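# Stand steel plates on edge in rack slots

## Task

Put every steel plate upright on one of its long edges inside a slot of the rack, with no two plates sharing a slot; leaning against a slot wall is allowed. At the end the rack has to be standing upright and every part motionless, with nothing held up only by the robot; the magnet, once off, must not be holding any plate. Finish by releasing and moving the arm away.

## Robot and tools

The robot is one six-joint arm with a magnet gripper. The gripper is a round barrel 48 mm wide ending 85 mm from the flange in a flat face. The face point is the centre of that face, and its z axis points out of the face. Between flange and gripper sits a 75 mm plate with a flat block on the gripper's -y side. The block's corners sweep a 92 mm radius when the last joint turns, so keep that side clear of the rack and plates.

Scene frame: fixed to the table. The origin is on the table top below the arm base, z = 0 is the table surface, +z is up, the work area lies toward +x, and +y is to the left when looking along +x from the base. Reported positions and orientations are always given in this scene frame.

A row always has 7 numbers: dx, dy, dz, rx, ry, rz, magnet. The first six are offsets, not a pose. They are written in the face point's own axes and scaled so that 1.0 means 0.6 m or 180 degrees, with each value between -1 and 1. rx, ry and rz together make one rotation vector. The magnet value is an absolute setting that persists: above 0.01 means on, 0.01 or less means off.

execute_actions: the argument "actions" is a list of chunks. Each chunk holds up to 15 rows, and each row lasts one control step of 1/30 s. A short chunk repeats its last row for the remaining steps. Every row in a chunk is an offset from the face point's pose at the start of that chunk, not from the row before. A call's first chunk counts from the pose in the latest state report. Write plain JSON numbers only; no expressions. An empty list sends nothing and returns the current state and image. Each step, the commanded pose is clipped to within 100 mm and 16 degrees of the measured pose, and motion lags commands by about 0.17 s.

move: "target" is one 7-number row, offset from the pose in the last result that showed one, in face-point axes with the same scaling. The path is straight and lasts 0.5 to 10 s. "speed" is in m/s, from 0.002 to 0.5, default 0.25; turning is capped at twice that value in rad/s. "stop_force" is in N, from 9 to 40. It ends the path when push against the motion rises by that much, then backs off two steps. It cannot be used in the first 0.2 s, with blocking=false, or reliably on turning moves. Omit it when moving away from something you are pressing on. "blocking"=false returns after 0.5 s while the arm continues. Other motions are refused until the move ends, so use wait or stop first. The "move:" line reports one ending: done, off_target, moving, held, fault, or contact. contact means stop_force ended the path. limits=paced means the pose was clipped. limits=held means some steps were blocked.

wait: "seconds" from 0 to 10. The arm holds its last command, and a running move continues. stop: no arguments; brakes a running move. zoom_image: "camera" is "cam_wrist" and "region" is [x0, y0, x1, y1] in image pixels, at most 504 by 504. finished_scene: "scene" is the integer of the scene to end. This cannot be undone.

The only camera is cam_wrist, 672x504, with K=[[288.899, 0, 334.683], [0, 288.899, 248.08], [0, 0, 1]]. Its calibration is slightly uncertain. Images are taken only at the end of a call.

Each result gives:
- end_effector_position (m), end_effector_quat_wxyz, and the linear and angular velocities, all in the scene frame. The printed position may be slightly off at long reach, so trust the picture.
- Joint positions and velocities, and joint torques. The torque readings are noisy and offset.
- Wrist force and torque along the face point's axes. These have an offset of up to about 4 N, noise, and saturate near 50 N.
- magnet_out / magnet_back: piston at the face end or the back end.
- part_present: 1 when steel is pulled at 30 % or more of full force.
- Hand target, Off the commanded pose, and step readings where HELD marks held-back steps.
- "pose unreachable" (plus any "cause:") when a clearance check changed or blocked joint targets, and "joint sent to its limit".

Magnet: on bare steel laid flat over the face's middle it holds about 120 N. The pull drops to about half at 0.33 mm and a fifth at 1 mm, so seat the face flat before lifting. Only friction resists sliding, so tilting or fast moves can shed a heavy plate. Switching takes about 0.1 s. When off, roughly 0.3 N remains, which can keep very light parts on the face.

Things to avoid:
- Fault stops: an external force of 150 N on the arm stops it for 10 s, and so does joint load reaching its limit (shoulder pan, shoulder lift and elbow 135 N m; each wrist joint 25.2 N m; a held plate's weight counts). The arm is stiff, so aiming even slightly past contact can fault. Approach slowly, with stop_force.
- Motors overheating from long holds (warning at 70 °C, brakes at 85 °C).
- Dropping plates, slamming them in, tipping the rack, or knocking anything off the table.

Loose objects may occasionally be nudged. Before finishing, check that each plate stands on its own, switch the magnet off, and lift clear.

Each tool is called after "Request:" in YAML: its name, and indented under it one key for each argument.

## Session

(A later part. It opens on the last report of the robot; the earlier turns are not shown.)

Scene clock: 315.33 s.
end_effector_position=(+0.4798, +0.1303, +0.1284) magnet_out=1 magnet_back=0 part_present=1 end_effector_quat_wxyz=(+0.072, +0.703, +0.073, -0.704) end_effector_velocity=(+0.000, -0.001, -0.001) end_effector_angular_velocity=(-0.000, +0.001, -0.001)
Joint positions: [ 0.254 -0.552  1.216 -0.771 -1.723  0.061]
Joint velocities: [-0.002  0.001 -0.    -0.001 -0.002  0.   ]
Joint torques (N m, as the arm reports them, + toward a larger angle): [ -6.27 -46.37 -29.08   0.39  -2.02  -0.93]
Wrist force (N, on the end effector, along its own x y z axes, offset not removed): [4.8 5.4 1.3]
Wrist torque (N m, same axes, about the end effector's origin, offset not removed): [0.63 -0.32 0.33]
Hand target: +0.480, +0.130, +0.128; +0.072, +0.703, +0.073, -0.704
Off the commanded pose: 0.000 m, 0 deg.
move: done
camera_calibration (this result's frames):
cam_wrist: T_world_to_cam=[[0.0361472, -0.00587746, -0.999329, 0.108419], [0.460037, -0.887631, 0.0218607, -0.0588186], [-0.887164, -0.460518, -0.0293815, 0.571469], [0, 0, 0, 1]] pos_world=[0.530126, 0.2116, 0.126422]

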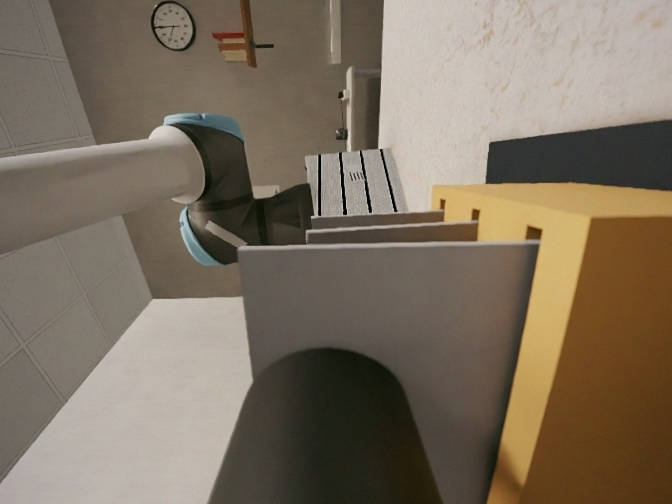

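Request:
move:
  target: [0.02,0,0,0,0,0,1]
  speed: 0.01
  stop_force: 9

Request:
move:
  target: [0.015,0,0,0,0,0,1]
  speed: 0.002
  stop_force: 9

Scene clock: 319.27 s.
end_effector_position=(+0.4798, +0.1303, +0.1165) magnet_out=1 magnet_back=0 part_present=1 end_effector_quat_wxyz=(+0.072, +0.703, +0.073, -0.704) end_effector_velocity=(-0.000, +0.000, -0.001) end_effector_angular_velocity=(-0.001, -0.000, +0.002)
Joint positions: [ 0.253 -0.531  1.209 -0.785 -1.724  0.061]
Joint velocities: [ 0.     0.002 -0.001 -0.001 -0.001  0.001]
Joint torques (N m, as the arm reports them, + toward a larger angle): [ -5.36 -45.4  -27.18   0.96  -1.97  -1.31]
Wrist force (N, on the end effector, along its own x y z axes, offset not removed): [4.5 4.2 -2.1]
Wrist torque (N m, same axes, about the end effector's origin, offset not removed): [0.56 -0.16 -0.21]
Hand target: +0.480, +0.130, +0.116; +0.072, +0.703, +0.073, -0.704
Off the commanded pose: 0.000 m, 0 deg.
move: done
camera_calibration (this result's frames):
cam_wrist: T_world_to_cam=[[0.0361488, -0.00587729, -0.999329, 0.096544], [0.460037, -0.887631, 0.0218613, -0.0585653], [-0.887164, -0.460518, -0.029383, 0.571119], [0, 0, 0, 1]] pos_world=[0.530128, 0.211594, 0.114541]

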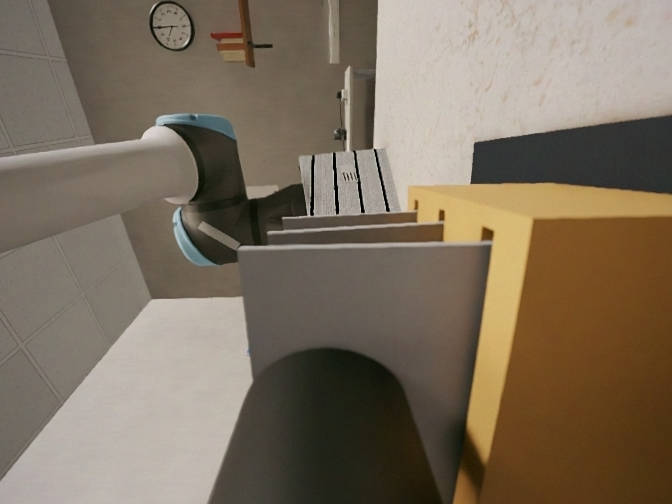

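Scene clock: 321.07 s.
end_effector_position=(+0.4798, +0.1303, +0.1136) magnet_out=1 magnet_back=0 part_present=1 end_effector_quat_wxyz=(+0.072, +0.703, +0.073, -0.704) end_effector_velocity=(-0.000, +0.000, +0.000) end_effector_angular_velocity=(+0.002, +0.001, +0.000)
Joint positions: [ 0.253 -0.526  1.207 -0.788 -1.725  0.061]
Joint velocities: [ 0.001 -0.001  0.001  0.     0.    -0.002]
Joint torques (N m, as the arm reports them, + toward a larger angle): [ -4.08 -60.09 -18.21   0.55  -2.14  -0.2 ]
Wrist force (N, on the end effector, along its own x y z axes, offset not removed): [-13.5 -0.6 -1.8]
Wrist torque (N m, same axes, about the end effector's origin, offset not removed): [0.10 0.86 -0.36]
Hand target: +0.480, +0.130, +0.114; +0.072, +0.703, +0.073, -0.704
Off the commanded pose: 0.006 m, 0 deg.
move: contact
camera_calibration (this result's frames):
cam_wrist: T_world_to_cam=[[0.0361881, -0.00585353, -0.999328, 0.0936005], [0.460026, -0.887636, 0.021858, -0.0585084], [-0.887168, -0.460508, -0.0294291, 0.571059], [0, 0, 0, 1]] pos_world=[0.530154, 0.211591, 0.111622]

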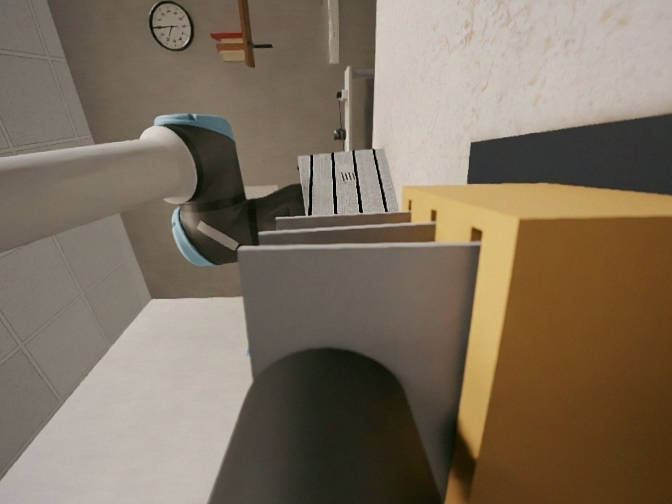

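Request:
execute_actions:
  actions:
    - [[-0.0005,0,0,0,0,0,0]]
    - [[-0.002,0,-0.015,0,0,0,0]]

Request:
move:
  target: [-0.178,0,-0.12,0,0.5,0,0]
  speed: 0.3

Scene clock: 324.23 s.
end_effector_position=(+0.4886, +0.1321, +0.1151) magnet_out=0 magnet_back=1 part_present=0 end_effector_quat_wxyz=(+0.072, +0.703, +0.073, -0.704) end_effector_velocity=(+0.001, +0.001, +0.000) end_effector_angular_velocity=(+0.001, -0.001, +0.000)
Joint positions: [ 0.255 -0.512  1.169 -0.764 -1.723  0.061]
Joint velocities: [ 0.001  0.001 -0.004  0.002  0.001 -0.   ]
Joint torques (N m, as the arm reports them, + toward a larger angle): [ 17.66 -49.08 -29.76   4.19   2.54   1.6 ]
Wrist force (N, on the end effector, along its own x y z axes, offset not removed): [-2.4 -4.0 -1.4]
Wrist torque (N m, same axes, about the end effector's origin, offset not removed): [-0.80 0.34 0.19]
Hand target: +0.489, +0.132, +0.115; +0.072, +0.703, +0.073, -0.704
Off the commanded pose: 0.000 m, 0 deg.
Step readings (end_effector_position; steps 1 to 15: 1st action; 16 to 30: 2nd action):
0: (+0.4798, +0.1303, +0.1137)
1: (+0.4798, +0.1303, +0.1137)
2: (+0.4798, +0.1303, +0.1137)
4: (+0.4798, +0.1303, +0.1138)
8: (+0.4798, +0.1303, +0.1139)
15: (+0.4798, +0.1303, +0.1139)
16: (+0.4799, +0.1303, +0.1139)
17: (+0.4813, +0.1306, +0.1141)
19: (+0.4849, +0.1313, +0.1147)
23: (+0.4878, +0.1319, +0.1150)
30: end_effector_position above
camera_calibration (this result's frames):
cam_wrist: T_world_to_cam=[[0.0361602, -0.00588318, -0.999329, 0.094804], [0.460023, -0.887638, 0.0218713, -0.0609614], [-0.88717, -0.460505, -0.0293908, 0.579683], [0, 0, 0, 1]] pos_world=[0.538893, 0.213393, 0.113111]

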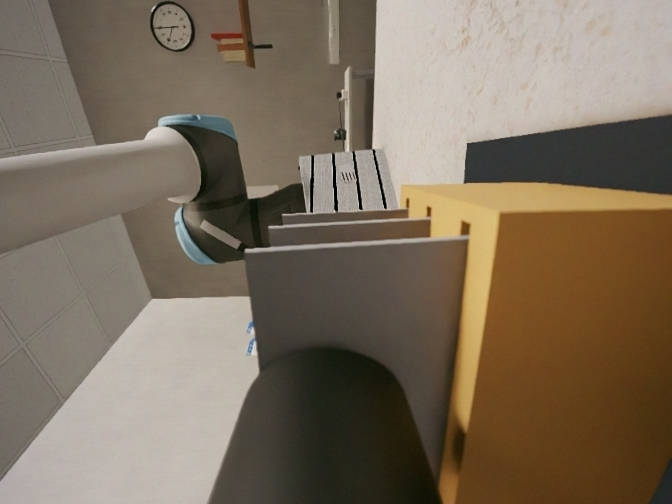

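Scene clock: 327.37 s.
end_effector_position=(+0.5589, +0.1469, +0.2216) magnet_out=0 magnet_back=1 part_present=0 end_effector_quat_wxyz=(+0.000, +0.995, +0.103, -0.001) end_effector_velocity=(+0.000, +0.001, +0.000) end_effector_angular_velocity=(+0.001, -0.009, +0.001)
Joint positions: [ 0.254 -1.245  1.956 -2.397 -1.632 -0.154]
Joint velocities: [ 0.001 -0.001  0.004 -0.012  0.001 -0.001]
Joint torques (N m, as the arm reports them, + toward a larger angle): [ -7.3  -46.08  -6.    -4.48   2.47  -1.22]
Wrist force (N, on the end effector, along its own x y z axes, offset not removed): [-0.2 6.1 1.2]
Wrist torque (N m, same axes, about the end effector's origin, offset not removed): [0.37 -0.01 0.24]
Hand target: +0.559, +0.147, +0.222; +0.000, +0.995, +0.103, -0.000
Off the commanded pose: 0.000 m, 0 deg.
move: done
camera_calibration (this result's frames):
cam_wrist: T_world_to_cam=[[0.98096, 0.191309, 0.0334345, -0.587102], [0.175455, -0.946811, 0.269748, 0.0302445], [0.0832612, -0.258746, -0.96235, 0.28672], [0, 0, 0, 1]] pos_world=[0.546745, 0.215141, 0.287396]

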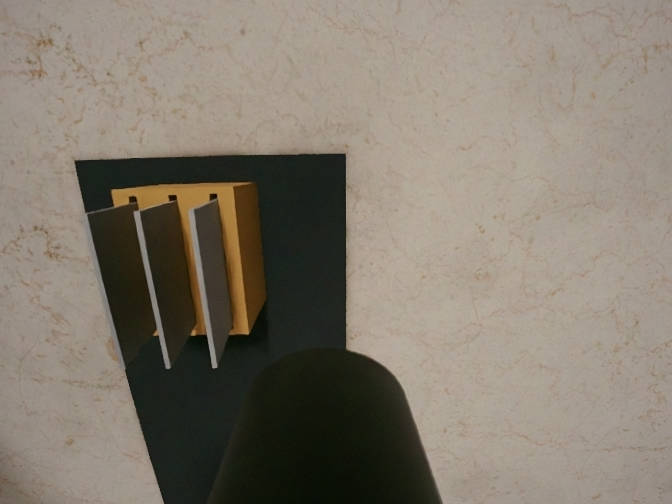

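All three plates stand in the rack.

Request:
finished_scene:
  scene: 1

The scene is finished: the task was done.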